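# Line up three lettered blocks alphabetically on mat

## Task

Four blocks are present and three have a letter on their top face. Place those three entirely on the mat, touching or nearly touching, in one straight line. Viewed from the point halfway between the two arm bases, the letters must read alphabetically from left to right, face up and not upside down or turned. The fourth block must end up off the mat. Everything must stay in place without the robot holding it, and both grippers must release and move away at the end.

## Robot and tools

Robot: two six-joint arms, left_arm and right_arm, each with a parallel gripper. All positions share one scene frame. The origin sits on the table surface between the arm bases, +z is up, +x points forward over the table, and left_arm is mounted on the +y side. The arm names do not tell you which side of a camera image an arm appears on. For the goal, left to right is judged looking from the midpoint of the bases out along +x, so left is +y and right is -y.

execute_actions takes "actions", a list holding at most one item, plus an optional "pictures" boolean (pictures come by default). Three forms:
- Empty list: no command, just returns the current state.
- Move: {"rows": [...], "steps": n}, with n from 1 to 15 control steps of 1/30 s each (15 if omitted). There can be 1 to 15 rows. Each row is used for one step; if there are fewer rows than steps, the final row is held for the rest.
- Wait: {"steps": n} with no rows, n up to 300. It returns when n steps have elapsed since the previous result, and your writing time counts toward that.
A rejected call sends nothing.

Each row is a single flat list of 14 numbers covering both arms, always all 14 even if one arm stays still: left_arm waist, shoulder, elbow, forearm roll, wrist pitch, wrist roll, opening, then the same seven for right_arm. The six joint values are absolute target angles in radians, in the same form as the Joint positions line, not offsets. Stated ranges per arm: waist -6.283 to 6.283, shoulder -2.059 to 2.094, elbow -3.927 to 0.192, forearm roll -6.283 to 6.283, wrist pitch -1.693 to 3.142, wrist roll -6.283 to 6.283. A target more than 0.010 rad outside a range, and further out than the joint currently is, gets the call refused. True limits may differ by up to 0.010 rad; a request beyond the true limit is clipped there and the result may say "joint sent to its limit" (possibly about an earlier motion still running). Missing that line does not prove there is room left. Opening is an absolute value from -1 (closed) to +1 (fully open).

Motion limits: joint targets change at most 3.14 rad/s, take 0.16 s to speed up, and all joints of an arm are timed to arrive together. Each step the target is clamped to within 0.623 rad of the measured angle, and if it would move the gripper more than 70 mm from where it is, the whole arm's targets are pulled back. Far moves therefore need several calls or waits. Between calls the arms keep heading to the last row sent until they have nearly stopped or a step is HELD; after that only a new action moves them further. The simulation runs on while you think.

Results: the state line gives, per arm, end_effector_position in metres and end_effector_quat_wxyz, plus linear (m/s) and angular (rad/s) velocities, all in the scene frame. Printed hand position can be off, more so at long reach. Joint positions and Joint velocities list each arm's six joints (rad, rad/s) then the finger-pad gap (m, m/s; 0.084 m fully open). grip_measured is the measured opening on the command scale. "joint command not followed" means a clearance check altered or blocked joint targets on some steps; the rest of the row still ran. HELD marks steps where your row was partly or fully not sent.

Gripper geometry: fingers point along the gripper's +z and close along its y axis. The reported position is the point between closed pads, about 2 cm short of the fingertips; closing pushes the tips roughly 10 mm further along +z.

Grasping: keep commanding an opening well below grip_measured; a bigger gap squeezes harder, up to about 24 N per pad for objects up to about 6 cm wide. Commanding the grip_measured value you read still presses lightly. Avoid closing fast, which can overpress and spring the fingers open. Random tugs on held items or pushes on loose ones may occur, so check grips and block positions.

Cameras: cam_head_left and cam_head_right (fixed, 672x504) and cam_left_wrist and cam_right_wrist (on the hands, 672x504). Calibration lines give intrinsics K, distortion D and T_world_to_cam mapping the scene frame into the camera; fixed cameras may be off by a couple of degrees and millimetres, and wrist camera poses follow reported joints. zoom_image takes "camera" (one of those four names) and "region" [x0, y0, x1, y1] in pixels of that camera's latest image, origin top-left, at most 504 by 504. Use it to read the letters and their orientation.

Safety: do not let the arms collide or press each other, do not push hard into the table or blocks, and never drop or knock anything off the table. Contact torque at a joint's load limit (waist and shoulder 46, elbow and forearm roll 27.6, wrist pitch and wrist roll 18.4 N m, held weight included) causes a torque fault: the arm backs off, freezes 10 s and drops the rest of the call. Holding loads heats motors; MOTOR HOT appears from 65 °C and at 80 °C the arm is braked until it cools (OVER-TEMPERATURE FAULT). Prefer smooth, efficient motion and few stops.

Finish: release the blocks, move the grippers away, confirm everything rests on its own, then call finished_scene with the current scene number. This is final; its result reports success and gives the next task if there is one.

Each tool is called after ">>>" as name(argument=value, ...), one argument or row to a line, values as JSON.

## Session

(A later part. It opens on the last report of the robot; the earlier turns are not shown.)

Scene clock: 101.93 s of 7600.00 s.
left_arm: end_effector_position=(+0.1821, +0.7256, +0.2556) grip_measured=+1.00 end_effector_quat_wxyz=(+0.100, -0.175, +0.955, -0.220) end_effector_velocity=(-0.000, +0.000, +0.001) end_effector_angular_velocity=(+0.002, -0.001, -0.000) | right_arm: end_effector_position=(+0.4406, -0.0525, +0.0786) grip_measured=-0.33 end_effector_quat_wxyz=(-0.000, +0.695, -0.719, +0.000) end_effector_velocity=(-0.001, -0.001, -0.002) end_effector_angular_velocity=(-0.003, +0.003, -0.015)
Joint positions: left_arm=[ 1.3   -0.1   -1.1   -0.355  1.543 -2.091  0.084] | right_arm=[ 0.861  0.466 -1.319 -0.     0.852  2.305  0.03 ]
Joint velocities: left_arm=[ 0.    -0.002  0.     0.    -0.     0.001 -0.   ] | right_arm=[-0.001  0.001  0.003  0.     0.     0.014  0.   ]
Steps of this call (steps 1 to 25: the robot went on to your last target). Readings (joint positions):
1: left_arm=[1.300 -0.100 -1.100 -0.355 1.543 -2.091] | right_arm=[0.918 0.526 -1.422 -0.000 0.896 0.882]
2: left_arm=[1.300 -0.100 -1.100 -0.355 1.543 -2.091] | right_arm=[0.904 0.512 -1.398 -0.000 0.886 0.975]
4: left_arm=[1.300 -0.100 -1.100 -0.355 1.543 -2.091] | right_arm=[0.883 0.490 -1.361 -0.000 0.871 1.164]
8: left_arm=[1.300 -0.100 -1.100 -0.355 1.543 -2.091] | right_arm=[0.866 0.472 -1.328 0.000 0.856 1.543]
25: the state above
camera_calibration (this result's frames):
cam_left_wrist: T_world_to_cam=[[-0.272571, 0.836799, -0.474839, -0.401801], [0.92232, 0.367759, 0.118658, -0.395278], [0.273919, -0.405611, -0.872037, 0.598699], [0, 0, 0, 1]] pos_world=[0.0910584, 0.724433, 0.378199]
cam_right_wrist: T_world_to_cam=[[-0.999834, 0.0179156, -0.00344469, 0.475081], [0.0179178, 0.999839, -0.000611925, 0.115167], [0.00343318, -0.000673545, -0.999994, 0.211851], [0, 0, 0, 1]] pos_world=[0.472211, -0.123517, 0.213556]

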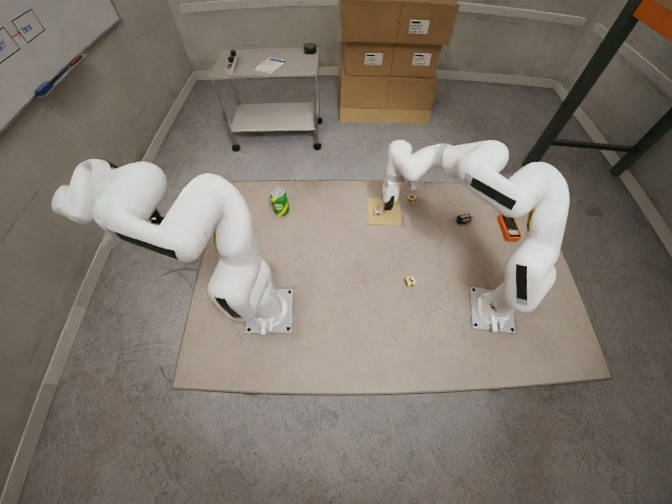

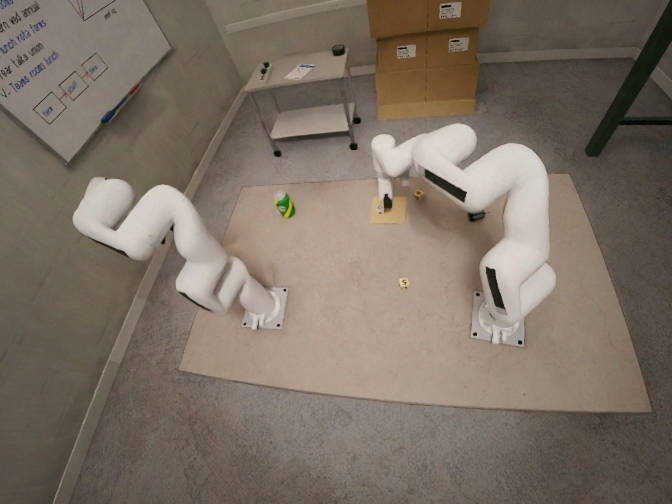

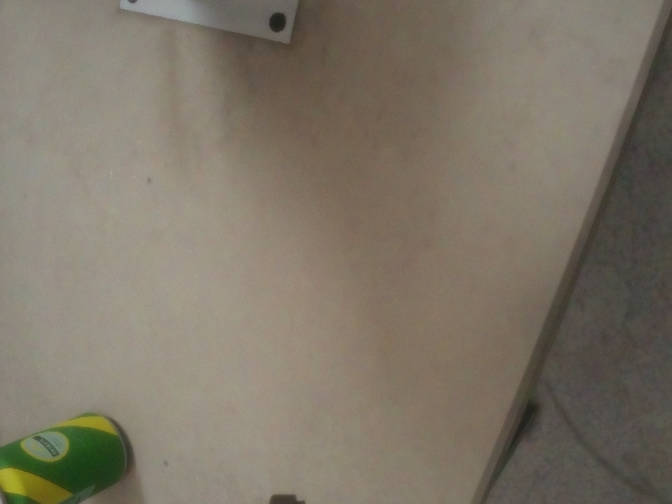

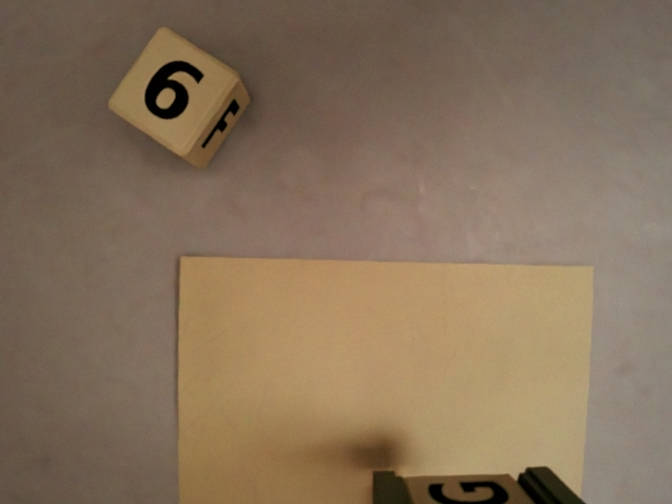

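>>> execute_actions(
  actions=[
    {"rows":[[1.3,-0.1,-1.1,-0.355,1.543,-2.091,1,0.853,0.4545,-1.2985,0,0.844,2.298,-0.7]],"steps":8},
  ],
  pictures=false,
)

>>> execute_actions(
  actions=[
    {"rows":[[1.3,-0.1,-1.1,-0.355,1.543,-2.091,1,0.853,0.549,-1.28,0,0.731,2.298,-0.7]]},
  ],
  pictures=false,
)

>>> execute_actions(
  actions=[
    {"rows":[[1.3,-0.1,-1.1,-0.355,1.543,-2.091,1,0.853,0.549,-1.28,0,0.731,2.298,1]],"steps":10},
  ],
  pictures=false,
)

>>> execute_actions(
  actions=[
    {"rows":[[1.3,-0.1,-1.1,-0.355,1.543,-2.091,1,0.853,0.4545,-1.2985,0,0.844,2.298,1]]},
  ],
)

>>> execute_actions(
  actions=[
    {"rows":[[1.3,-0.1,-1.1,-0.355,1.543,-2.091,1,1.402,-0.416,-0.431,0,0.847,2.75,1]]},
  ],
  pictures=false,
)

>>> execute_actions(
  actions=[
    {"steps":25},
  ],
)

Scene clock: 114.63 s of 7600.00 s.
left_arm: end_effector_position=(+0.1821, +0.7256, +0.2556) grip_measured=+1.00 end_effector_quat_wxyz=(+0.100, -0.175, +0.955, -0.220) end_effector_velocity=(+0.000, +0.000, +0.000) end_effector_angular_velocity=(+0.001, -0.000, -0.001) | right_arm: end_effector_position=(+0.4404, -0.0585, +0.0780) grip_measured=-0.33 end_effector_quat_wxyz=(+0.000, +0.694, -0.720, +0.000) end_effector_velocity=(-0.001, -0.004, -0.001) end_effector_angular_velocity=(+0.001, -0.001, +0.003)
Joint positions: left_arm=[ 1.3   -0.1   -1.1   -0.355  1.543 -2.091  0.084] | right_arm=[ 0.853  0.455 -1.3   -0.     0.845  2.299  0.03 ]
Joint velocities: left_arm=[-0.001 -0.     0.    -0.    -0.001  0.    -0.   ] | right_arm=[-0.004 -0.009  0.016  0.    -0.009 -0.008  0.   ]
Steps of this call (steps 1 to 30: the robot went on to your last target; steps 31 to 100: nothing new was sent; then 9.10 s passed at rest; steps 101 to 108: all 8 steps of this action). Readings (joint positions):
101: left_arm=[1.300 -0.100 -1.100 -0.355 1.543 -2.091] | right_arm=[0.861 0.466 -1.318 -0.000 0.852 2.306]
102: left_arm=[1.300 -0.100 -1.100 -0.355 1.543 -2.091] | right_arm=[0.860 0.464 -1.316 0.000 0.851 2.305]
104: left_arm=[1.300 -0.100 -1.100 -0.355 1.543 -2.091] | right_arm=[0.857 0.459 -1.307 0.000 0.847 2.301]
108: the state above

Scene clock: 115.13 s of 7600.00 s.
left_arm: end_effector_position=(+0.1821, +0.7256, +0.2556) grip_measured=+1.00 end_effector_quat_wxyz=(+0.100, -0.175, +0.955, -0.220) end_effector_velocity=(-0.000, -0.000, -0.001) end_effector_angular_velocity=(-0.003, +0.001, -0.000) | right_arm: end_effector_position=(+0.4403, -0.0587, +0.0272) grip_measured=-0.33 end_effector_quat_wxyz=(+0.000, +0.695, -0.719, -0.000) end_effector_velocity=(+0.002, +0.002, +0.001) end_effector_angular_velocity=(+0.005, -0.006, +0.001)
Joint positions: left_arm=[ 1.3   -0.1   -1.1   -0.355  1.543 -2.091  0.084] | right_arm=[ 0.853  0.549 -1.28   0.     0.731  2.298  0.03 ]
Joint velocities: left_arm=[ 0.     0.002  0.    -0.     0.001  0.     0.   ] | right_arm=[ 0.001  0.    -0.002  0.    -0.006 -0.     0.   ]
Steps of this call (steps 1 to 15: all 15 steps of this action). Readings (joint positions):
1: left_arm=[1.300 -0.100 -1.100 -0.355 1.543 -2.091] | right_arm=[0.853 0.455 -1.299 -0.000 0.844 2.298]
2: left_arm=[1.300 -0.100 -1.100 -0.355 1.543 -2.091] | right_arm=[0.853 0.458 -1.299 -0.000 0.838 2.298]
4: left_arm=[1.300 -0.100 -1.100 -0.355 1.543 -2.091] | right_arm=[0.853 0.488 -1.297 -0.000 0.794 2.298]
8: left_arm=[1.300 -0.100 -1.100 -0.355 1.543 -2.091] | right_arm=[0.853 0.547 -1.277 0.000 0.742 2.298]
15: the state above

Scene clock: 115.47 s of 7600.00 s.
left_arm: end_effector_position=(+0.1821, +0.7256, +0.2556) grip_measured=+1.00 end_effector_quat_wxyz=(+0.100, -0.175, +0.955, -0.220) end_effector_velocity=(-0.000, -0.000, -0.000) end_effector_angular_velocity=(-0.002, +0.000, +0.000) | right_arm: end_effector_position=(+0.4404, -0.0586, +0.0271) grip_measured=+0.99 end_effector_quat_wxyz=(-0.000, +0.695, -0.719, +0.000) end_effector_velocity=(-0.000, +0.000, -0.000) end_effector_angular_velocity=(+0.000, -0.000, -0.000)
Joint positions: left_arm=[ 1.3   -0.1   -1.1   -0.355  1.543 -2.091  0.084] | right_arm=[ 0.853  0.549 -1.28   0.     0.731  2.298  0.084]
Joint velocities: left_arm=[ 0.001  0.001  0.    -0.     0.001  0.     0.   ] | right_arm=[ 0.     0.     0.001 -0.    -0.001  0.     0.005]
Steps of this call (steps 1 to 10: all 10 steps of this action). Readings (joint positions):
1: left_arm=[1.300 -0.100 -1.100 -0.355 1.543 -2.091] | right_arm=[0.853 0.549 -1.280 0.000 0.731 2.298]
2: left_arm=[1.300 -0.100 -1.100 -0.355 1.543 -2.091] | right_arm=[0.853 0.549 -1.280 0.000 0.731 2.298]
4: left_arm=[1.300 -0.100 -1.100 -0.355 1.543 -2.091] | right_arm=[0.853 0.549 -1.280 0.000 0.731 2.298]
8: left_arm=[1.300 -0.100 -1.100 -0.355 1.543 -2.091] | right_arm=[0.853 0.549 -1.280 0.000 0.731 2.298]
10: the state above

Scene clock: 115.97 s of 7600.00 s.
left_arm: end_effector_position=(+0.1821, +0.7256, +0.2556) grip_measured=+1.00 end_effector_quat_wxyz=(+0.100, -0.175, +0.955, -0.220) end_effector_velocity=(+0.000, +0.000, +0.000) end_effector_angular_velocity=(+0.000, +0.000, -0.000) | right_arm: end_effector_position=(+0.4394, -0.0595, +0.0761) grip_measured=+1.00 end_effector_quat_wxyz=(+0.002, +0.695, -0.719, -0.000) end_effector_velocity=(+0.007, +0.006, +0.012) end_effector_angular_velocity=(+0.018, -0.021, -0.000)
Joint positions: left_arm=[ 1.3   -0.1   -1.1   -0.355  1.543 -2.091  0.084] | right_arm=[ 0.853  0.457 -1.297  0.     0.844  2.298  0.084]
Joint velocities: left_arm=[-0.001  0.    -0.     0.    -0.    -0.    -0.   ] | right_arm=[-0.    -0.011 -0.016  0.    -0.001  0.     0.   ]
Steps of this call (steps 1 to 15: all 15 steps of this action). Readings (joint positions):
1: left_arm=[1.300 -0.100 -1.100 -0.355 1.543 -2.091] | right_arm=[0.853 0.549 -1.280 0.000 0.731 2.298]
2: left_arm=[1.300 -0.100 -1.100 -0.355 1.543 -2.091] | right_arm=[0.853 0.546 -1.280 0.000 0.736 2.298]
4: left_arm=[1.300 -0.100 -1.100 -0.355 1.543 -2.091] | right_arm=[0.853 0.518 -1.281 0.000 0.778 2.298]
8: left_arm=[1.300 -0.100 -1.100 -0.355 1.543 -2.091] | right_arm=[0.853 0.455 -1.304 -0.000 0.832 2.298]
15: the state above
camera_calibration (this result's frames):
cam_left_wrist: T_world_to_cam=[[-0.272571, 0.836799, -0.474839, -0.401801], [0.92232, 0.367759, 0.118658, -0.395278], [0.273919, -0.405611, -0.872037, 0.598699], [0, 0, 0, 1]] pos_world=[0.0910584, 0.724433, 0.378199]
cam_right_wrist: T_world_to_cam=[[-0.999808, 0.0195893, 0.0000261466, 0.473763], [0.0195891, 0.999802, -0.0035807, 0.121675], [-0.0000962849, -0.0035795, -0.999994, 0.210662], [0, 0, 0, 1]] pos_world=[0.471309, -0.130178, 0.211084]

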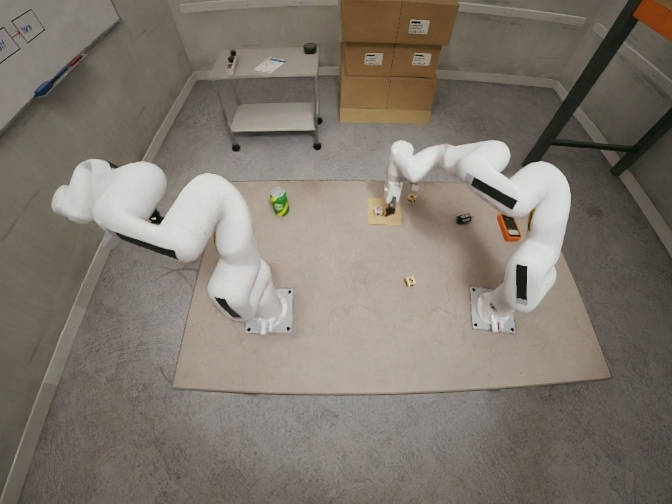

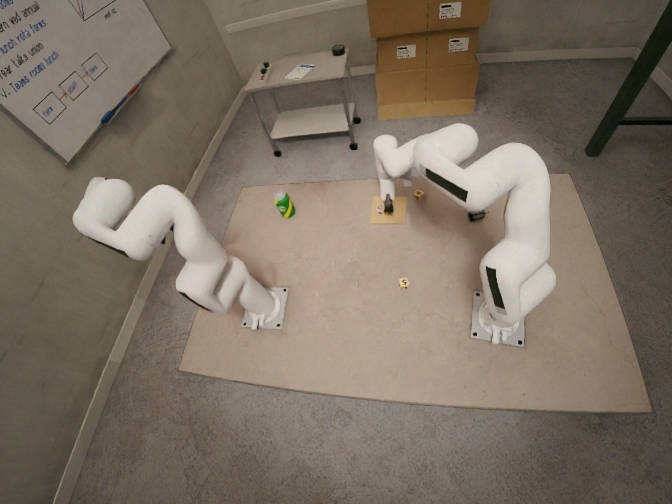

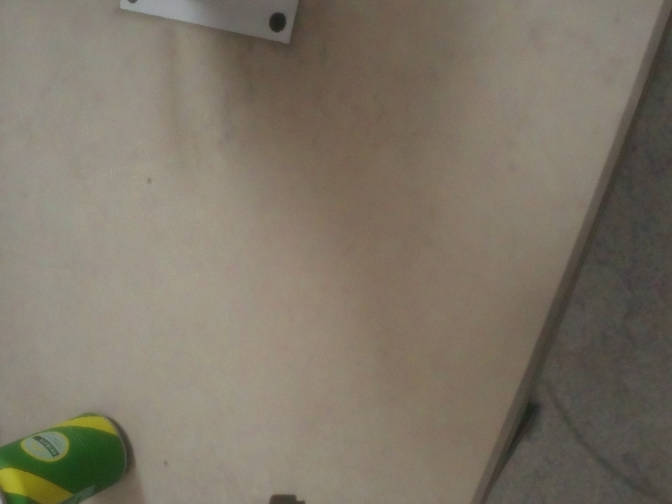

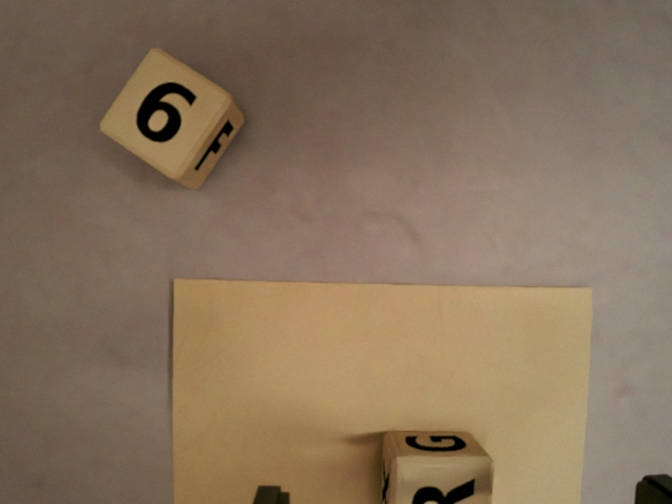

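Scene clock: 116.47 s of 7600.00 s.
left_arm: end_effector_position=(+0.1821, +0.7256, +0.2556) grip_measured=+1.00 end_effector_quat_wxyz=(+0.100, -0.175, +0.955, -0.220) end_effector_velocity=(-0.000, +0.000, -0.001) end_effector_angular_velocity=(-0.002, +0.001, +0.000) | right_arm: end_effector_position=(+0.2707, -0.0385, +0.1253) grip_measured=+1.00 end_effector_quat_wxyz=(+0.001, +0.712, -0.702, +0.000) end_effector_velocity=(-0.383, -0.085, +0.084) end_effector_angular_velocity=(+0.013, -0.010, +0.101)
Joint positions: left_arm=[ 1.3   -0.1   -1.1   -0.355  1.543 -2.091  0.084] | right_arm=[ 1.128  0.07  -0.913  0.     0.845  2.524  0.084]
Joint velocities: left_arm=[ 0.     0.002  0.     0.    -0.     0.    -0.   ] | right_arm=[ 0.585 -1.052  1.033  0.001  0.003  0.484  0.   ]
Steps of this call (steps 1 to 15: all 15 steps of this action). Readings (joint positions):
1: left_arm=[1.300 -0.100 -1.100 -0.355 1.543 -2.091] | right_arm=[0.853 0.456 -1.297 0.000 0.844 2.298]
2: left_arm=[1.300 -0.100 -1.100 -0.355 1.543 -2.091] | right_arm=[0.856 0.451 -1.292 -0.000 0.844 2.303]
4: left_arm=[1.300 -0.100 -1.100 -0.355 1.543 -2.091] | right_arm=[0.891 0.410 -1.246 -0.000 0.844 2.335]
8: left_arm=[1.300 -0.100 -1.100 -0.355 1.543 -2.091] | right_arm=[0.987 0.296 -1.137 0.000 0.844 2.408]
15: the state above

Scene clock: 117.30 s of 7600.00 s.
left_arm: end_effector_position=(+0.1821, +0.7256, +0.2556) grip_measured=+1.00 end_effector_quat_wxyz=(+0.100, -0.175, +0.955, -0.220) end_effector_velocity=(-0.000, +0.000, +0.001) end_effector_angular_velocity=(+0.002, -0.000, +0.001) | right_arm: end_effector_position=(+0.1151, -0.1128, +0.1286) grip_measured=+1.00 end_effector_quat_wxyz=(+0.000, +0.728, -0.685, +0.000) end_effector_velocity=(-0.001, -0.001, +0.000) end_effector_angular_velocity=(+0.002, -0.001, +0.002)
Joint positions: left_arm=[ 1.3   -0.1   -1.1   -0.355  1.543 -2.091  0.084] | right_arm=[ 1.401 -0.415 -0.432 -0.     0.847  2.75   0.084]
Joint velocities: left_arm=[ 0.001 -0.002 -0.     0.     0.    -0.     0.   ] | right_arm=[ 0.003 -0.007  0.005  0.     0.001  0.001  0.   ]
Steps of this call (steps 1 to 25: the robot went on to your last target). Readings (joint positions):
1: left_arm=[1.300 -0.100 -1.100 -0.355 1.543 -2.091] | right_arm=[1.148 0.035 -0.878 0.000 0.845 2.540]
2: left_arm=[1.300 -0.100 -1.100 -0.355 1.543 -2.091] | right_arm=[1.168 -0.001 -0.843 0.000 0.846 2.556]
4: left_arm=[1.300 -0.100 -1.100 -0.355 1.543 -2.091] | right_arm=[1.208 -0.072 -0.772 0.000 0.846 2.590]
8: left_arm=[1.300 -0.100 -1.100 -0.355 1.543 -2.091] | right_arm=[1.291 -0.219 -0.627 0.000 0.846 2.658]
25: the state above
camera_calibration (this result's frames):
cam_left_wrist: T_world_to_cam=[[-0.27257, 0.836799, -0.474839, -0.401801], [0.92232, 0.367759, 0.118658, -0.395278], [0.273919, -0.405611, -0.872037, 0.598699], [0, 0, 0, 1]] pos_world=[0.0910584, 0.724433, 0.378199]
cam_right_wrist: T_world_to_cam=[[-0.997038, -0.0768569, -0.0029855, 0.139789], [-0.0768537, 0.997042, -0.001151, 0.192062], [0.00306513, -0.000918146, -0.999995, 0.262898], [0, 0, 0, 1]] pos_world=[0.15333, -0.180509, 0.263535]

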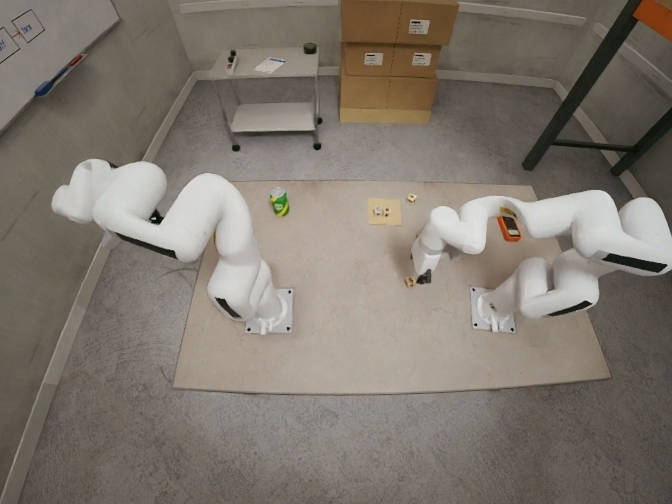

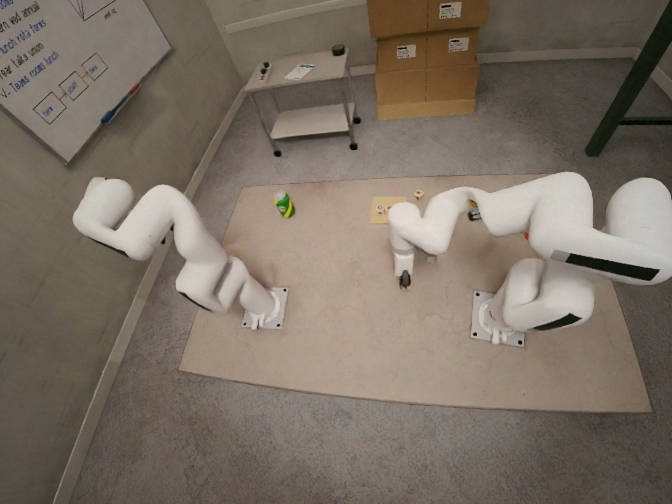

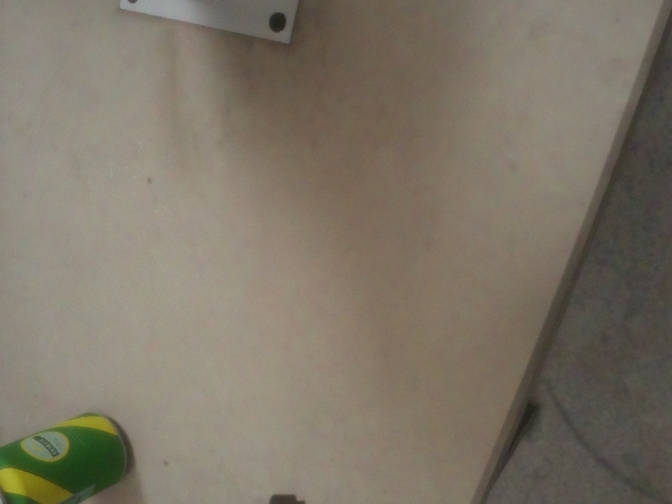

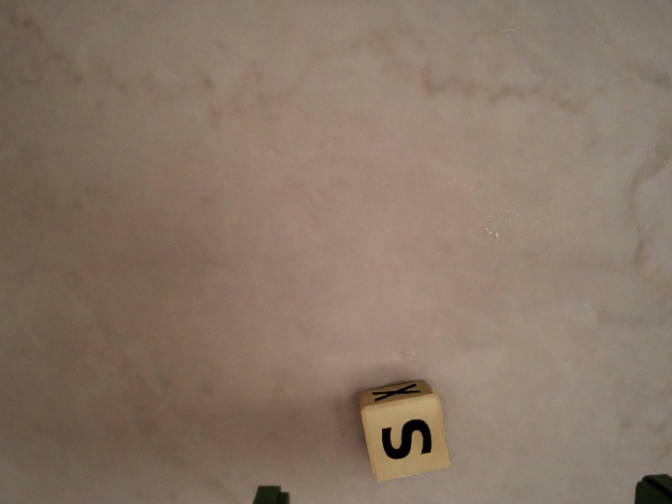

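>>> zoom_image(
  camera="cam_right_wrist",
  region=[350, 375, 470, 495],
)

Region (350, 375, 470, 495) of cam_right_wrist's 672x504 image, scaled by 4.200, with more detail than that image has.

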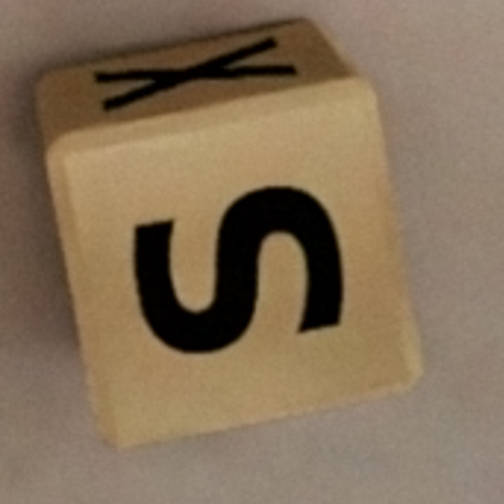

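>>> execute_actions(
  actions=[
    {"rows":[[1.3,-0.1,-1.1,-0.355,1.543,-2.091,1,1.378,-0.267,-0.384,0,0.651,2.536,1]]},
  ],
)

>>> execute_actions(
  actions=[
    {"rows":[[1.3,-0.1,-1.1,-0.355,1.543,-2.091,1,1.378,-0.071,-0.357,0,0.428,2.536,1]]},
  ],
  pictures=false,
)

>>> execute_actions(
  actions=[
    {"rows":[[1.3,-0.1,-1.1,-0.355,1.543,-2.091,1,1.378,-0.071,-0.357,0,0.428,2.536,-0.7]],"steps":13},
  ],
  pictures=false,
)

>>> execute_actions(
  actions=[
    {"rows":[[1.3,-0.1,-1.1,-0.355,1.543,-2.091,1,1.378,-0.267,-0.384,0,0.651,2.536,-0.7]],"steps":9},
  ],
  pictures=false,
)

>>> execute_actions(
  actions=[
    {"rows":[[1.3,-0.1,-1.1,-0.355,1.543,-2.091,1,0.8066,0.3906,-1.201,0,0.811,2.252,-0.7]]},
  ],
  pictures=false,
)

>>> execute_actions(
  actions=[
    {"steps":28},
  ],
  pictures=false,
)

>>> execute_actions(
  actions=[
    {"rows":[[1.3,-0.1,-1.1,-0.355,1.543,-2.091,1,0.8066,0.4915,-1.182,0,0.691,2.252,-0.7]]},
  ],
  pictures=false,
)

>>> execute_actions(
  actions=[
    {"rows":[[1.3,-0.1,-1.1,-0.355,1.543,-2.091,1,0.8066,0.4915,-1.182,0,0.691,2.252,1]],"steps":10},
  ],
  pictures=false,
)

>>> execute_actions(
  actions=[
    {"rows":[[1.3,-0.1,-1.1,-0.355,1.543,-2.091,1,0.8066,0.3906,-1.201,0,0.811,2.252,1]],"steps":9},
  ],
  pictures=false,
)

>>> execute_actions(
  actions=[
    {"rows":[[1.3,-0.1,-1.1,-0.355,1.543,-2.091,1,0.95,0.319,-1.465,0,1.146,2.39,1]]},
  ],
  pictures=false,
)

>>> execute_actions(
  actions=[
    {"steps":10},
  ],
)

>>> zoom_image(
  camera="cam_right_wrist",
  region=[250, 150, 550, 450],
)

Scene clock: 148.03 s of 7600.00 s.
left_arm: end_effector_position=(+0.1821, +0.7256, +0.2556) grip_measured=+1.00 end_effector_quat_wxyz=(+0.100, -0.175, +0.955, -0.220) end_effector_velocity=(+0.000, -0.000, -0.000) end_effector_angular_velocity=(-0.000, +0.000, -0.000) | right_arm: end_effector_position=(+0.1235, -0.1113, +0.0794) grip_measured=+1.00 end_effector_quat_wxyz=(-0.001, +0.790, -0.613, -0.000) end_effector_velocity=(-0.001, -0.002, -0.003) end_effector_angular_velocity=(-0.003, +0.001, +0.010)
Joint positions: left_arm=[ 1.3   -0.1   -1.1   -0.355  1.543 -2.091  0.084] | right_arm=[ 1.378 -0.268 -0.385 -0.     0.652  2.537  0.084]
Joint velocities: left_arm=[-0.  0. -0. -0.  0. -0. -0.] | right_arm=[-0.001  0.004  0.008  0.    -0.01  -0.011 -0.   ]
Steps of this call (steps 1 to 30: the robot went on to your last target; steps 31 to 100: nothing new was sent; then 26.90 s passed at rest; steps 101 to 115: all 15 steps of this action). Readings (joint positions):
101: left_arm=[1.300 -0.100 -1.100 -0.355 1.543 -2.091] | right_arm=[1.402 -0.416 -0.431 0.000 0.847 2.750]
102: left_arm=[1.300 -0.100 -1.100 -0.355 1.543 -2.091] | right_arm=[1.401 -0.413 -0.430 0.000 0.841 2.744]
104: left_arm=[1.300 -0.100 -1.100 -0.355 1.543 -2.091] | right_arm=[1.396 -0.380 -0.422 -0.000 0.791 2.690]
108: left_arm=[1.300 -0.100 -1.100 -0.355 1.543 -2.091] | right_arm=[1.380 -0.280 -0.385 0.000 0.676 2.563]
115: the state above
camera_calibration (this result's frames):
cam_left_wrist: T_world_to_cam=[[-0.272571, 0.836799, -0.474839, -0.401801], [0.92232, 0.367759, 0.118658, -0.395278], [0.273919, -0.405611, -0.872037, 0.598699], [0, 0, 0, 1]] pos_world=[0.0910584, 0.724433, 0.378199]
cam_right_wrist: T_world_to_cam=[[-0.96463, -0.263575, -0.00421658, 0.12348], [-0.26358, 0.964637, 0.000663479, 0.210425], [0.0038926, 0.00175142, -0.999991, 0.213866], [0, 0, 0, 1]] pos_world=[0.173744, -0.170812, 0.214245]

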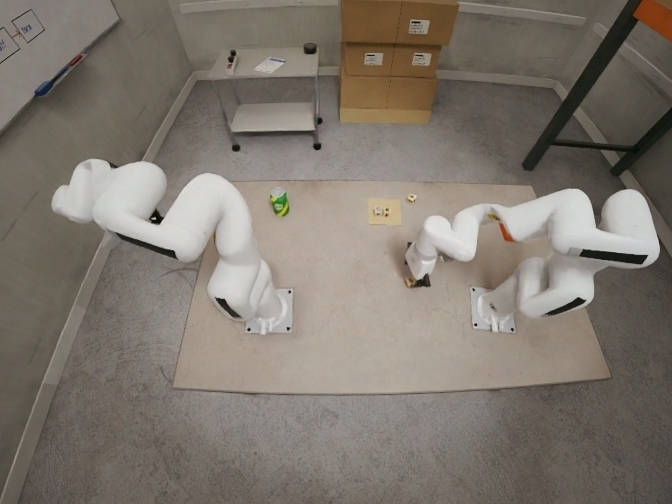

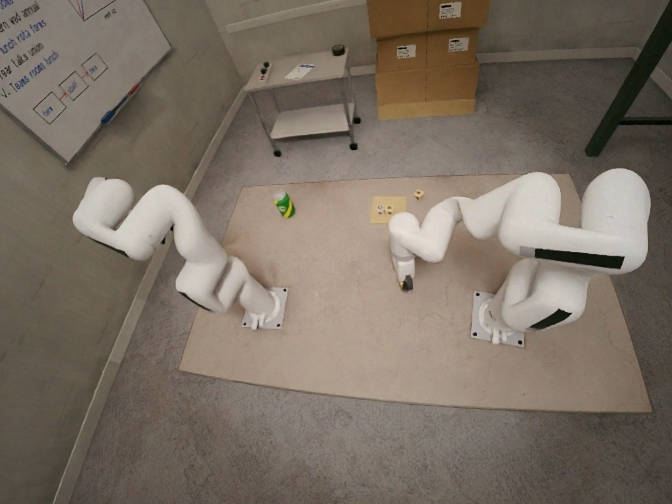

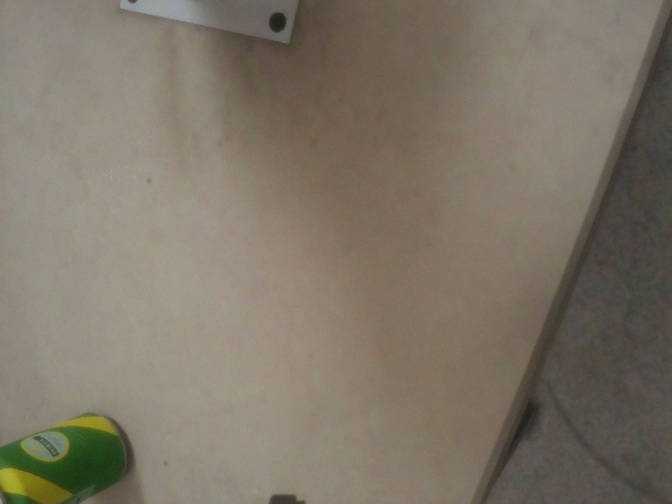

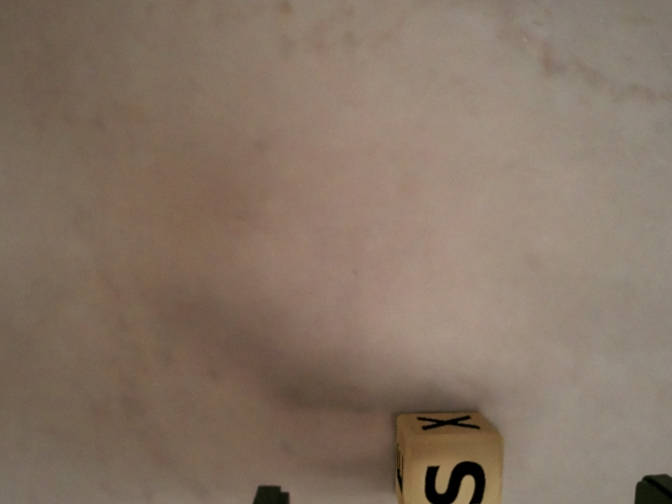

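Scene clock: 148.53 s of 7600.00 s.
left_arm: end_effector_position=(+0.1821, +0.7256, +0.2556) grip_measured=+1.00 end_effector_quat_wxyz=(+0.100, -0.175, +0.955, -0.220) end_effector_velocity=(+0.000, -0.000, -0.001) end_effector_angular_velocity=(-0.001, +0.000, +0.000) | right_arm: end_effector_position=(+0.1237, -0.1110, +0.0245) grip_measured=+1.00 end_effector_quat_wxyz=(-0.001, +0.790, -0.613, -0.000) end_effector_velocity=(-0.001, -0.001, -0.002) end_effector_angular_velocity=(+0.000, -0.000, +0.000)
Joint positions: left_arm=[ 1.3   -0.1   -1.1   -0.355  1.543 -2.091  0.084] | right_arm=[ 1.378 -0.073 -0.358 -0.     0.429  2.536  0.084]
Joint velocities: left_arm=[-0.     0.001  0.001 -0.    -0.    -0.     0.   ] | right_arm=[ 0.     0.004  0.006 -0.    -0.011  0.    -0.   ]
Steps of this call (steps 1 to 15: all 15 steps of this action). Readings (joint positions):
1: left_arm=[1.300 -0.100 -1.100 -0.355 1.543 -2.091] | right_arm=[1.378 -0.268 -0.385 -0.000 0.651 2.537]
2: left_arm=[1.300 -0.100 -1.100 -0.355 1.543 -2.091] | right_arm=[1.378 -0.264 -0.384 -0.000 0.645 2.536]
4: left_arm=[1.300 -0.100 -1.100 -0.355 1.543 -2.091] | right_arm=[1.378 -0.221 -0.381 -0.000 0.590 2.536]
8: left_arm=[1.300 -0.100 -1.100 -0.355 1.543 -2.091] | right_arm=[1.378 -0.090 -0.356 0.000 0.458 2.536]
15: the state above

Scene clock: 148.97 s of 7600.00 s.
left_arm: end_effector_position=(+0.1821, +0.7256, +0.2556) grip_measured=+1.00 end_effector_quat_wxyz=(+0.100, -0.175, +0.955, -0.220) end_effector_velocity=(-0.000, -0.000, +0.000) end_effector_angular_velocity=(-0.000, +0.000, +0.000) | right_arm: end_effector_position=(+0.1235, -0.1117, +0.0238) grip_measured=-0.33 end_effector_quat_wxyz=(-0.000, +0.790, -0.613, -0.000) end_effector_velocity=(-0.000, -0.001, -0.001) end_effector_angular_velocity=(-0.003, +0.001, +0.001)
Joint positions: left_arm=[ 1.3   -0.1   -1.1   -0.355  1.543 -2.091  0.084] | right_arm=[ 1.378 -0.071 -0.357  0.     0.428  2.536  0.03 ]
Joint velocities: left_arm=[ 0. -0.  0.  0.  0. -0.  0.] | right_arm=[-0.     0.001  0.001  0.     0.001 -0.002  0.   ]
Steps of this call (steps 1 to 13: all 13 steps of this action). Readings (joint positions):
1: left_arm=[1.300 -0.100 -1.100 -0.355 1.543 -2.091] | right_arm=[1.378 -0.073 -0.358 -0.000 0.428 2.536]
2: left_arm=[1.300 -0.100 -1.100 -0.355 1.543 -2.091] | right_arm=[1.378 -0.072 -0.358 -0.000 0.428 2.536]
4: left_arm=[1.300 -0.100 -1.100 -0.355 1.543 -2.091] | right_arm=[1.378 -0.072 -0.357 -0.000 0.428 2.536]
8: left_arm=[1.300 -0.100 -1.100 -0.355 1.543 -2.091] | right_arm=[1.378 -0.071 -0.357 0.000 0.428 2.536]
13: the state above

Scene clock: 149.27 s of 7600.00 s.
left_arm: end_effector_position=(+0.1821, +0.7256, +0.2556) grip_measured=+1.00 end_effector_quat_wxyz=(+0.100, -0.175, +0.955, -0.220) end_effector_velocity=(-0.000, -0.000, -0.000) end_effector_angular_velocity=(-0.002, +0.000, -0.000) | right_arm: end_effector_position=(+0.1249, -0.1077, +0.0784) grip_measured=-0.33 end_effector_quat_wxyz=(-0.006, +0.790, -0.613, -0.002) end_effector_velocity=(-0.010, -0.027, +0.046) end_effector_angular_velocity=(-0.064, +0.024, -0.000)
Joint positions: left_arm=[ 1.3   -0.1   -1.1   -0.355  1.543 -2.091  0.084] | right_arm=[ 1.378 -0.259 -0.387 -0.     0.633  2.536  0.03 ]
Joint velocities: left_arm=[-0.     0.001  0.001  0.     0.001  0.     0.   ] | right_arm=[-0.    -0.203 -0.004 -0.     0.275  0.    -0.   ]
Steps of this call (steps 1 to 9: all 9 steps of this action). Readings (joint positions):
1: left_arm=[1.300 -0.100 -1.100 -0.355 1.543 -2.091] | right_arm=[1.378 -0.071 -0.357 0.000 0.428 2.536]
2: left_arm=[1.300 -0.100 -1.100 -0.355 1.543 -2.091] | right_arm=[1.378 -0.075 -0.357 0.000 0.435 2.536]
4: left_arm=[1.300 -0.100 -1.100 -0.355 1.543 -2.091] | right_arm=[1.378 -0.118 -0.361 0.000 0.490 2.536]
8: left_arm=[1.300 -0.100 -1.100 -0.355 1.543 -2.091] | right_arm=[1.378 -0.249 -0.386 -0.000 0.621 2.536]
9: the state above

Scene clock: 149.77 s of 7600.00 s.
left_arm: end_effector_position=(+0.1821, +0.7256, +0.2556) grip_measured=+1.00 end_effector_quat_wxyz=(+0.100, -0.175, +0.955, -0.220) end_effector_velocity=(-0.000, +0.000, +0.000) end_effector_angular_velocity=(+0.001, -0.000, +0.000) | right_arm: end_effector_position=(+0.2891, -0.0751, +0.0816) grip_measured=-0.33 end_effector_quat_wxyz=(+0.014, +0.736, -0.676, +0.001) end_effector_velocity=(+0.400, +0.036, +0.014) end_effector_angular_velocity=(+0.062, -0.039, -0.331)
Joint positions: left_arm=[ 1.3   -0.1   -1.1   -0.355  1.543 -2.091  0.084] | right_arm=[ 1.046  0.116 -0.829 -0.     0.741  2.371  0.03 ]
Joint velocities: left_arm=[ 0. -0. -0. -0. -0.  0. -0.] | right_arm=[-0.654  0.753 -1.015  0.     0.189 -0.324 -0.   ]
Steps of this call (steps 1 to 15: all 15 steps of this action). Readings (joint positions):
1: left_arm=[1.300 -0.100 -1.100 -0.355 1.543 -2.091] | right_arm=[1.378 -0.263 -0.387 -0.000 0.640 2.536]
2: left_arm=[1.300 -0.100 -1.100 -0.355 1.543 -2.091] | right_arm=[1.374 -0.260 -0.389 -0.000 0.646 2.533]
4: left_arm=[1.300 -0.100 -1.100 -0.355 1.543 -2.091] | right_arm=[1.331 -0.212 -0.436 0.000 0.662 2.510]
8: left_arm=[1.300 -0.100 -1.100 -0.355 1.543 -2.091] | right_arm=[1.204 -0.067 -0.586 -0.000 0.695 2.450]
15: the state above

Scene clock: 150.70 s of 7600.00 s.
left_arm: end_effector_position=(+0.1821, +0.7256, +0.2556) grip_measured=+1.00 end_effector_quat_wxyz=(+0.100, -0.175, +0.955, -0.220) end_effector_velocity=(+0.000, -0.000, -0.001) end_effector_angular_velocity=(-0.003, +0.001, -0.001) | right_arm: end_effector_position=(+0.4393, -0.0916, +0.0783) grip_measured=-0.33 end_effector_quat_wxyz=(+0.000, +0.695, -0.719, -0.000) end_effector_velocity=(+0.001, -0.001, -0.001) end_effector_angular_velocity=(-0.001, +0.001, -0.003)
Joint positions: left_arm=[ 1.3   -0.1   -1.1   -0.355  1.543 -2.091  0.084] | right_arm=[ 0.807  0.39  -1.201  0.     0.811  2.252  0.03 ]
Joint velocities: left_arm=[-0.     0.003 -0.    -0.     0.     0.     0.   ] | right_arm=[-0.003  0.002 -0.002  0.     0.001 -0.    -0.   ]
Steps of this call (steps 1 to 28: the robot went on to your last target). Readings (joint positions):
1: left_arm=[1.300 -0.100 -1.100 -0.355 1.543 -2.091] | right_arm=[1.024 0.141 -0.863 0.000 0.748 2.360]
2: left_arm=[1.300 -0.100 -1.100 -0.355 1.543 -2.091] | right_arm=[1.002 0.166 -0.897 0.000 0.754 2.349]
4: left_arm=[1.300 -0.100 -1.100 -0.355 1.543 -2.091] | right_arm=[0.959 0.215 -0.963 0.000 0.766 2.328]
8: left_arm=[1.300 -0.100 -1.100 -0.355 1.543 -2.091] | right_arm=[0.875 0.312 -1.095 0.000 0.791 2.286]
28: the state above

Scene clock: 151.20 s of 7600.00 s.
left_arm: end_effector_position=(+0.1821, +0.7256, +0.2556) grip_measured=+1.00 end_effector_quat_wxyz=(+0.100, -0.175, +0.955, -0.220) end_effector_velocity=(-0.000, -0.000, -0.001) end_effector_angular_velocity=(-0.002, +0.001, +0.001) | right_arm: end_effector_position=(+0.4393, -0.0917, +0.0266) grip_measured=-0.33 end_effector_quat_wxyz=(+0.000, +0.694, -0.720, -0.000) end_effector_velocity=(-0.000, -0.000, -0.001) end_effector_angular_velocity=(+0.001, -0.002, +0.001)
Joint positions: left_arm=[ 1.3   -0.1   -1.1   -0.355  1.543 -2.091  0.084] | right_arm=[ 0.807  0.491 -1.182  0.     0.691  2.252  0.03 ]
Joint velocities: left_arm=[ 0.001  0.001  0.001  0.    -0.001 -0.     0.   ] | right_arm=[ 0.     0.002  0.003 -0.001 -0.006  0.     0.   ]
Steps of this call (steps 1 to 15: all 15 steps of this action). Readings (joint positions):
1: left_arm=[1.300 -0.100 -1.100 -0.355 1.543 -2.091] | right_arm=[0.807 0.391 -1.201 0.000 0.811 2.252]
2: left_arm=[1.300 -0.100 -1.100 -0.355 1.543 -2.091] | right_arm=[0.807 0.394 -1.200 -0.000 0.804 2.252]
4: left_arm=[1.300 -0.100 -1.100 -0.355 1.543 -2.091] | right_arm=[0.807 0.425 -1.198 -0.000 0.760 2.252]
8: left_arm=[1.300 -0.100 -1.100 -0.355 1.543 -2.091] | right_arm=[0.806 0.488 -1.179 0.000 0.703 2.252]
15: the state above

Scene clock: 151.53 s of 7600.00 s.
left_arm: end_effector_position=(+0.1821, +0.7256, +0.2556) grip_measured=+1.00 end_effector_quat_wxyz=(+0.100, -0.175, +0.955, -0.220) end_effector_velocity=(-0.000, +0.000, -0.001) end_effector_angular_velocity=(-0.001, +0.000, +0.001) | right_arm: end_effector_position=(+0.4394, -0.0917, +0.0264) grip_measured=+0.99 end_effector_quat_wxyz=(+0.000, +0.694, -0.720, -0.000) end_effector_velocity=(+0.000, -0.000, +0.000) end_effector_angular_velocity=(+0.000, -0.001, -0.000)
Joint positions: left_arm=[ 1.3   -0.1   -1.1   -0.355  1.543 -2.091  0.084] | right_arm=[ 0.807  0.491 -1.182  0.     0.691  2.252  0.084]
Joint velocities: left_arm=[ 0.001  0.002  0.     0.    -0.001  0.    -0.   ] | right_arm=[-0.    -0.001  0.001 -0.    -0.001  0.     0.005]
Steps of this call (steps 1 to 10: all 10 steps of this action). Readings (joint positions):
1: left_arm=[1.300 -0.100 -1.100 -0.355 1.543 -2.091] | right_arm=[0.807 0.491 -1.182 0.000 0.691 2.252]
2: left_arm=[1.300 -0.100 -1.100 -0.355 1.543 -2.091] | right_arm=[0.807 0.491 -1.182 0.000 0.691 2.252]
4: left_arm=[1.300 -0.100 -1.100 -0.355 1.543 -2.091] | right_arm=[0.807 0.491 -1.182 0.000 0.691 2.252]
8: left_arm=[1.300 -0.100 -1.100 -0.355 1.543 -2.091] | right_arm=[0.807 0.491 -1.182 0.000 0.691 2.252]
10: the state above

Scene clock: 151.83 s of 7600.00 s.
left_arm: end_effector_position=(+0.1821, +0.7256, +0.2556) grip_measured=+1.00 end_effector_quat_wxyz=(+0.100, -0.175, +0.955, -0.220) end_effector_velocity=(-0.000, -0.000, -0.001) end_effector_angular_velocity=(-0.001, +0.000, +0.000) | right_arm: end_effector_position=(+0.4431, -0.0888, +0.0820) grip_measured=+1.00 end_effector_quat_wxyz=(-0.007, +0.694, -0.719, +0.001) end_effector_velocity=(-0.032, -0.025, -0.009) end_effector_angular_velocity=(-0.075, +0.100, -0.001)
Joint positions: left_arm=[ 1.3   -0.1   -1.1   -0.355  1.543 -2.091  0.084] | right_arm=[ 0.807  0.389 -1.206 -0.     0.803  2.252  0.084]
Joint velocities: left_arm=[ 0.     0.001  0.001 -0.    -0.     0.     0.   ] | right_arm=[-0.001 -0.031  0.044  0.     0.112 -0.001 -0.   ]
Steps of this call (steps 1 to 9: all 9 steps of this action). Readings (joint positions):
1: left_arm=[1.300 -0.100 -1.100 -0.355 1.543 -2.091] | right_arm=[0.807 0.491 -1.182 0.000 0.691 2.252]
2: left_arm=[1.300 -0.100 -1.100 -0.355 1.543 -2.091] | right_arm=[0.807 0.489 -1.182 0.000 0.696 2.252]
4: left_arm=[1.300 -0.100 -1.100 -0.355 1.543 -2.091] | right_arm=[0.807 0.459 -1.183 0.000 0.740 2.252]
8: left_arm=[1.300 -0.100 -1.100 -0.355 1.543 -2.091] | right_arm=[0.807 0.392 -1.207 -0.000 0.799 2.252]
9: the state above

Scene clock: 152.33 s of 7600.00 s.
left_arm: end_effector_position=(+0.1821, +0.7256, +0.2556) grip_measured=+1.00 end_effector_quat_wxyz=(+0.100, -0.175, +0.955, -0.220) end_effector_velocity=(-0.000, +0.000, -0.001) end_effector_angular_velocity=(-0.002, +0.000, +0.000) | right_arm: end_effector_position=(+0.4082, -0.0163, +0.1978) grip_measured=+1.00 end_effector_quat_wxyz=(-0.003, +0.697, -0.717, -0.000) end_effector_velocity=(-0.023, +0.003, +0.022) end_effector_angular_velocity=(-0.052, +0.051, -0.025)
Joint positions: left_arm=[ 1.3   -0.1   -1.1   -0.355  1.543 -2.091  0.084] | right_arm=[ 0.948  0.318 -1.46   0.     1.136  2.386  0.084]
Joint velocities: left_arm=[ 0.     0.002  0.    -0.    -0.    -0.     0.   ] | right_arm=[ 0.033 -0.005 -0.072 -0.001  0.15   0.058 -0.   ]
Steps of this call (steps 1 to 15: all 15 steps of this action). Readings (joint positions):
1: left_arm=[1.300 -0.100 -1.100 -0.355 1.543 -2.091] | right_arm=[0.807 0.389 -1.204 -0.000 0.807 2.252]
2: left_arm=[1.300 -0.100 -1.100 -0.355 1.543 -2.091] | right_arm=[0.808 0.390 -1.205 -0.000 0.815 2.255]
4: left_arm=[1.300 -0.100 -1.100 -0.355 1.543 -2.091] | right_arm=[0.827 0.386 -1.238 0.000 0.869 2.276]
8: left_arm=[1.300 -0.100 -1.100 -0.355 1.543 -2.091] | right_arm=[0.886 0.351 -1.349 -0.000 0.993 2.328]
15: the state above

Scene clock: 152.67 s of 7600.00 s.
left_arm: end_effector_position=(+0.1821, +0.7256, +0.2556) grip_measured=+1.00 end_effector_quat_wxyz=(+0.100, -0.175, +0.955, -0.220) end_effector_velocity=(-0.000, +0.000, -0.001) end_effector_angular_velocity=(-0.002, +0.000, -0.000) | right_arm: end_effector_position=(+0.4065, -0.0167, +0.1977) grip_measured=+1.00 end_effector_quat_wxyz=(+0.001, +0.696, -0.718, +0.000) end_effector_velocity=(+0.000, +0.003, +0.006) end_effector_angular_velocity=(+0.008, -0.007, +0.001)
Joint positions: left_arm=[ 1.3   -0.1   -1.1   -0.355  1.543 -2.091  0.084] | right_arm=[ 0.949  0.32  -1.464 -0.     1.146  2.39   0.084]
Joint velocities: left_arm=[ 0.     0.002 -0.    -0.     0.     0.     0.   ] | right_arm=[ 0.003 -0.006 -0.006  0.001  0.001  0.002 -0.   ]
Steps of this call (steps 1 to 10: the robot went on to your last target). Readings (joint positions):
1: left_arm=[1.300 -0.100 -1.100 -0.355 1.543 -2.091] | right_arm=[0.948 0.318 -1.462 0.000 1.140 2.388]
2: left_arm=[1.300 -0.100 -1.100 -0.355 1.543 -2.091] | right_arm=[0.949 0.319 -1.462 -0.000 1.142 2.388]
4: left_arm=[1.300 -0.100 -1.100 -0.355 1.543 -2.091] | right_arm=[0.949 0.321 -1.462 -0.000 1.145 2.389]
8: left_arm=[1.300 -0.100 -1.100 -0.355 1.543 -2.091] | right_arm=[0.949 0.320 -1.464 -0.000 1.146 2.390]
10: the state above
camera_calibration (this result's frames):
cam_left_wrist: T_world_to_cam=[[-0.272571, 0.836799, -0.474839, -0.401801], [0.92232, 0.367759, 0.118658, -0.395278], [0.273919, -0.405611, -0.872037, 0.598699], [0, 0, 0, 1]] pos_world=[0.0910585, 0.724433, 0.378199]
cam_right_wrist: T_world_to_cam=[[-0.999884, 0.0150252, -0.00229339, 0.440483], [0.0150292, 0.999885, -0.00176596, 0.0814757], [0.00226659, -0.00180023, -0.999996, 0.331578], [0, 0, 0, 1]] pos_world=[0.438456, -0.0874878, 0.33273]

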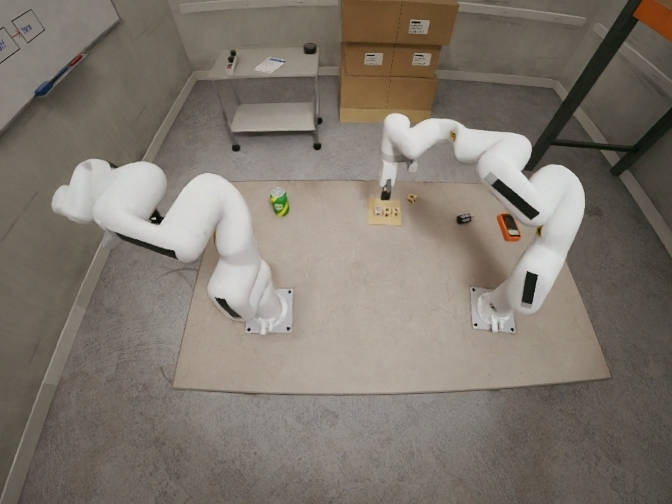

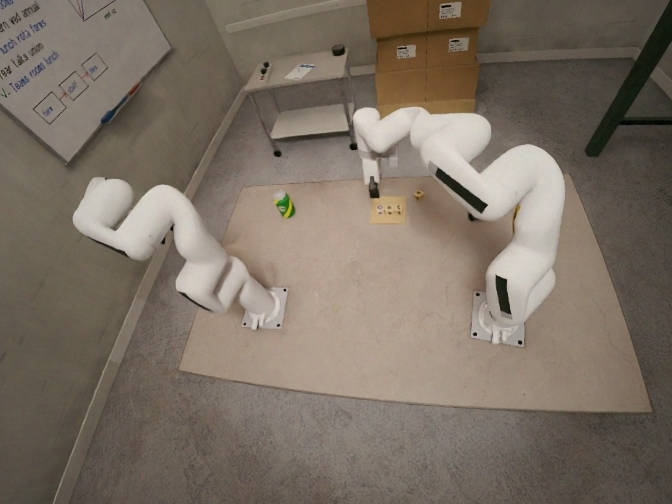

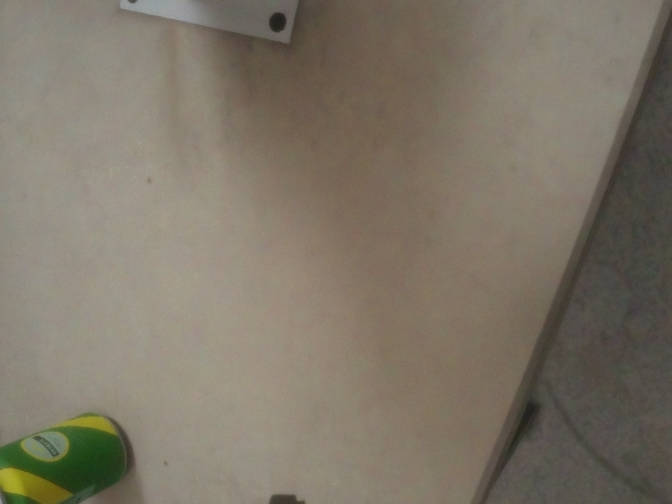

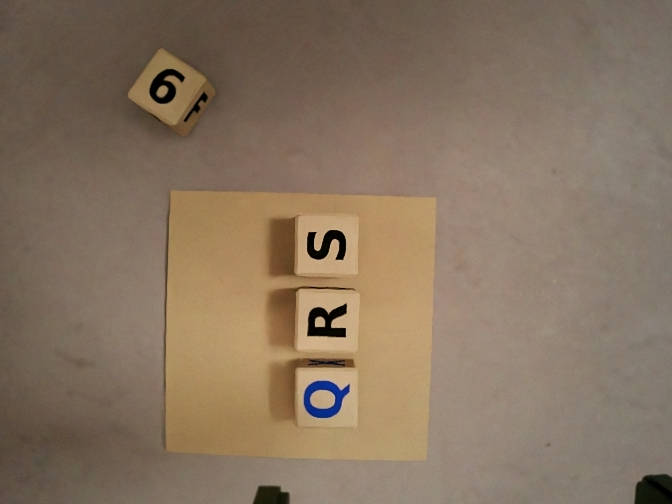

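Region (250, 150, 550, 450) of cam_right_wrist's 672x504 image, scaled by 1.680, with more detail than that image has.

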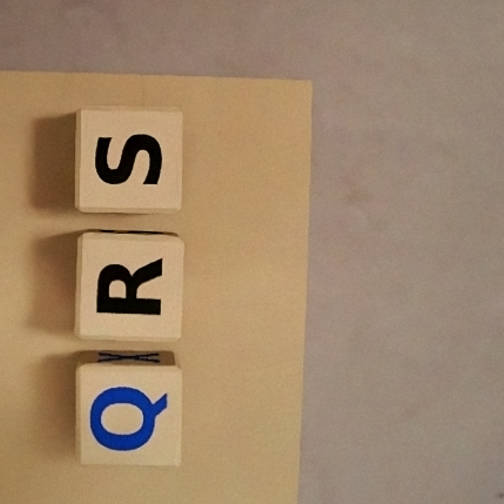

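Right lobe is the wider one, so the S is upright.

>>> finished_scene(
  scene=2,
)

The scene is finished: the task was done.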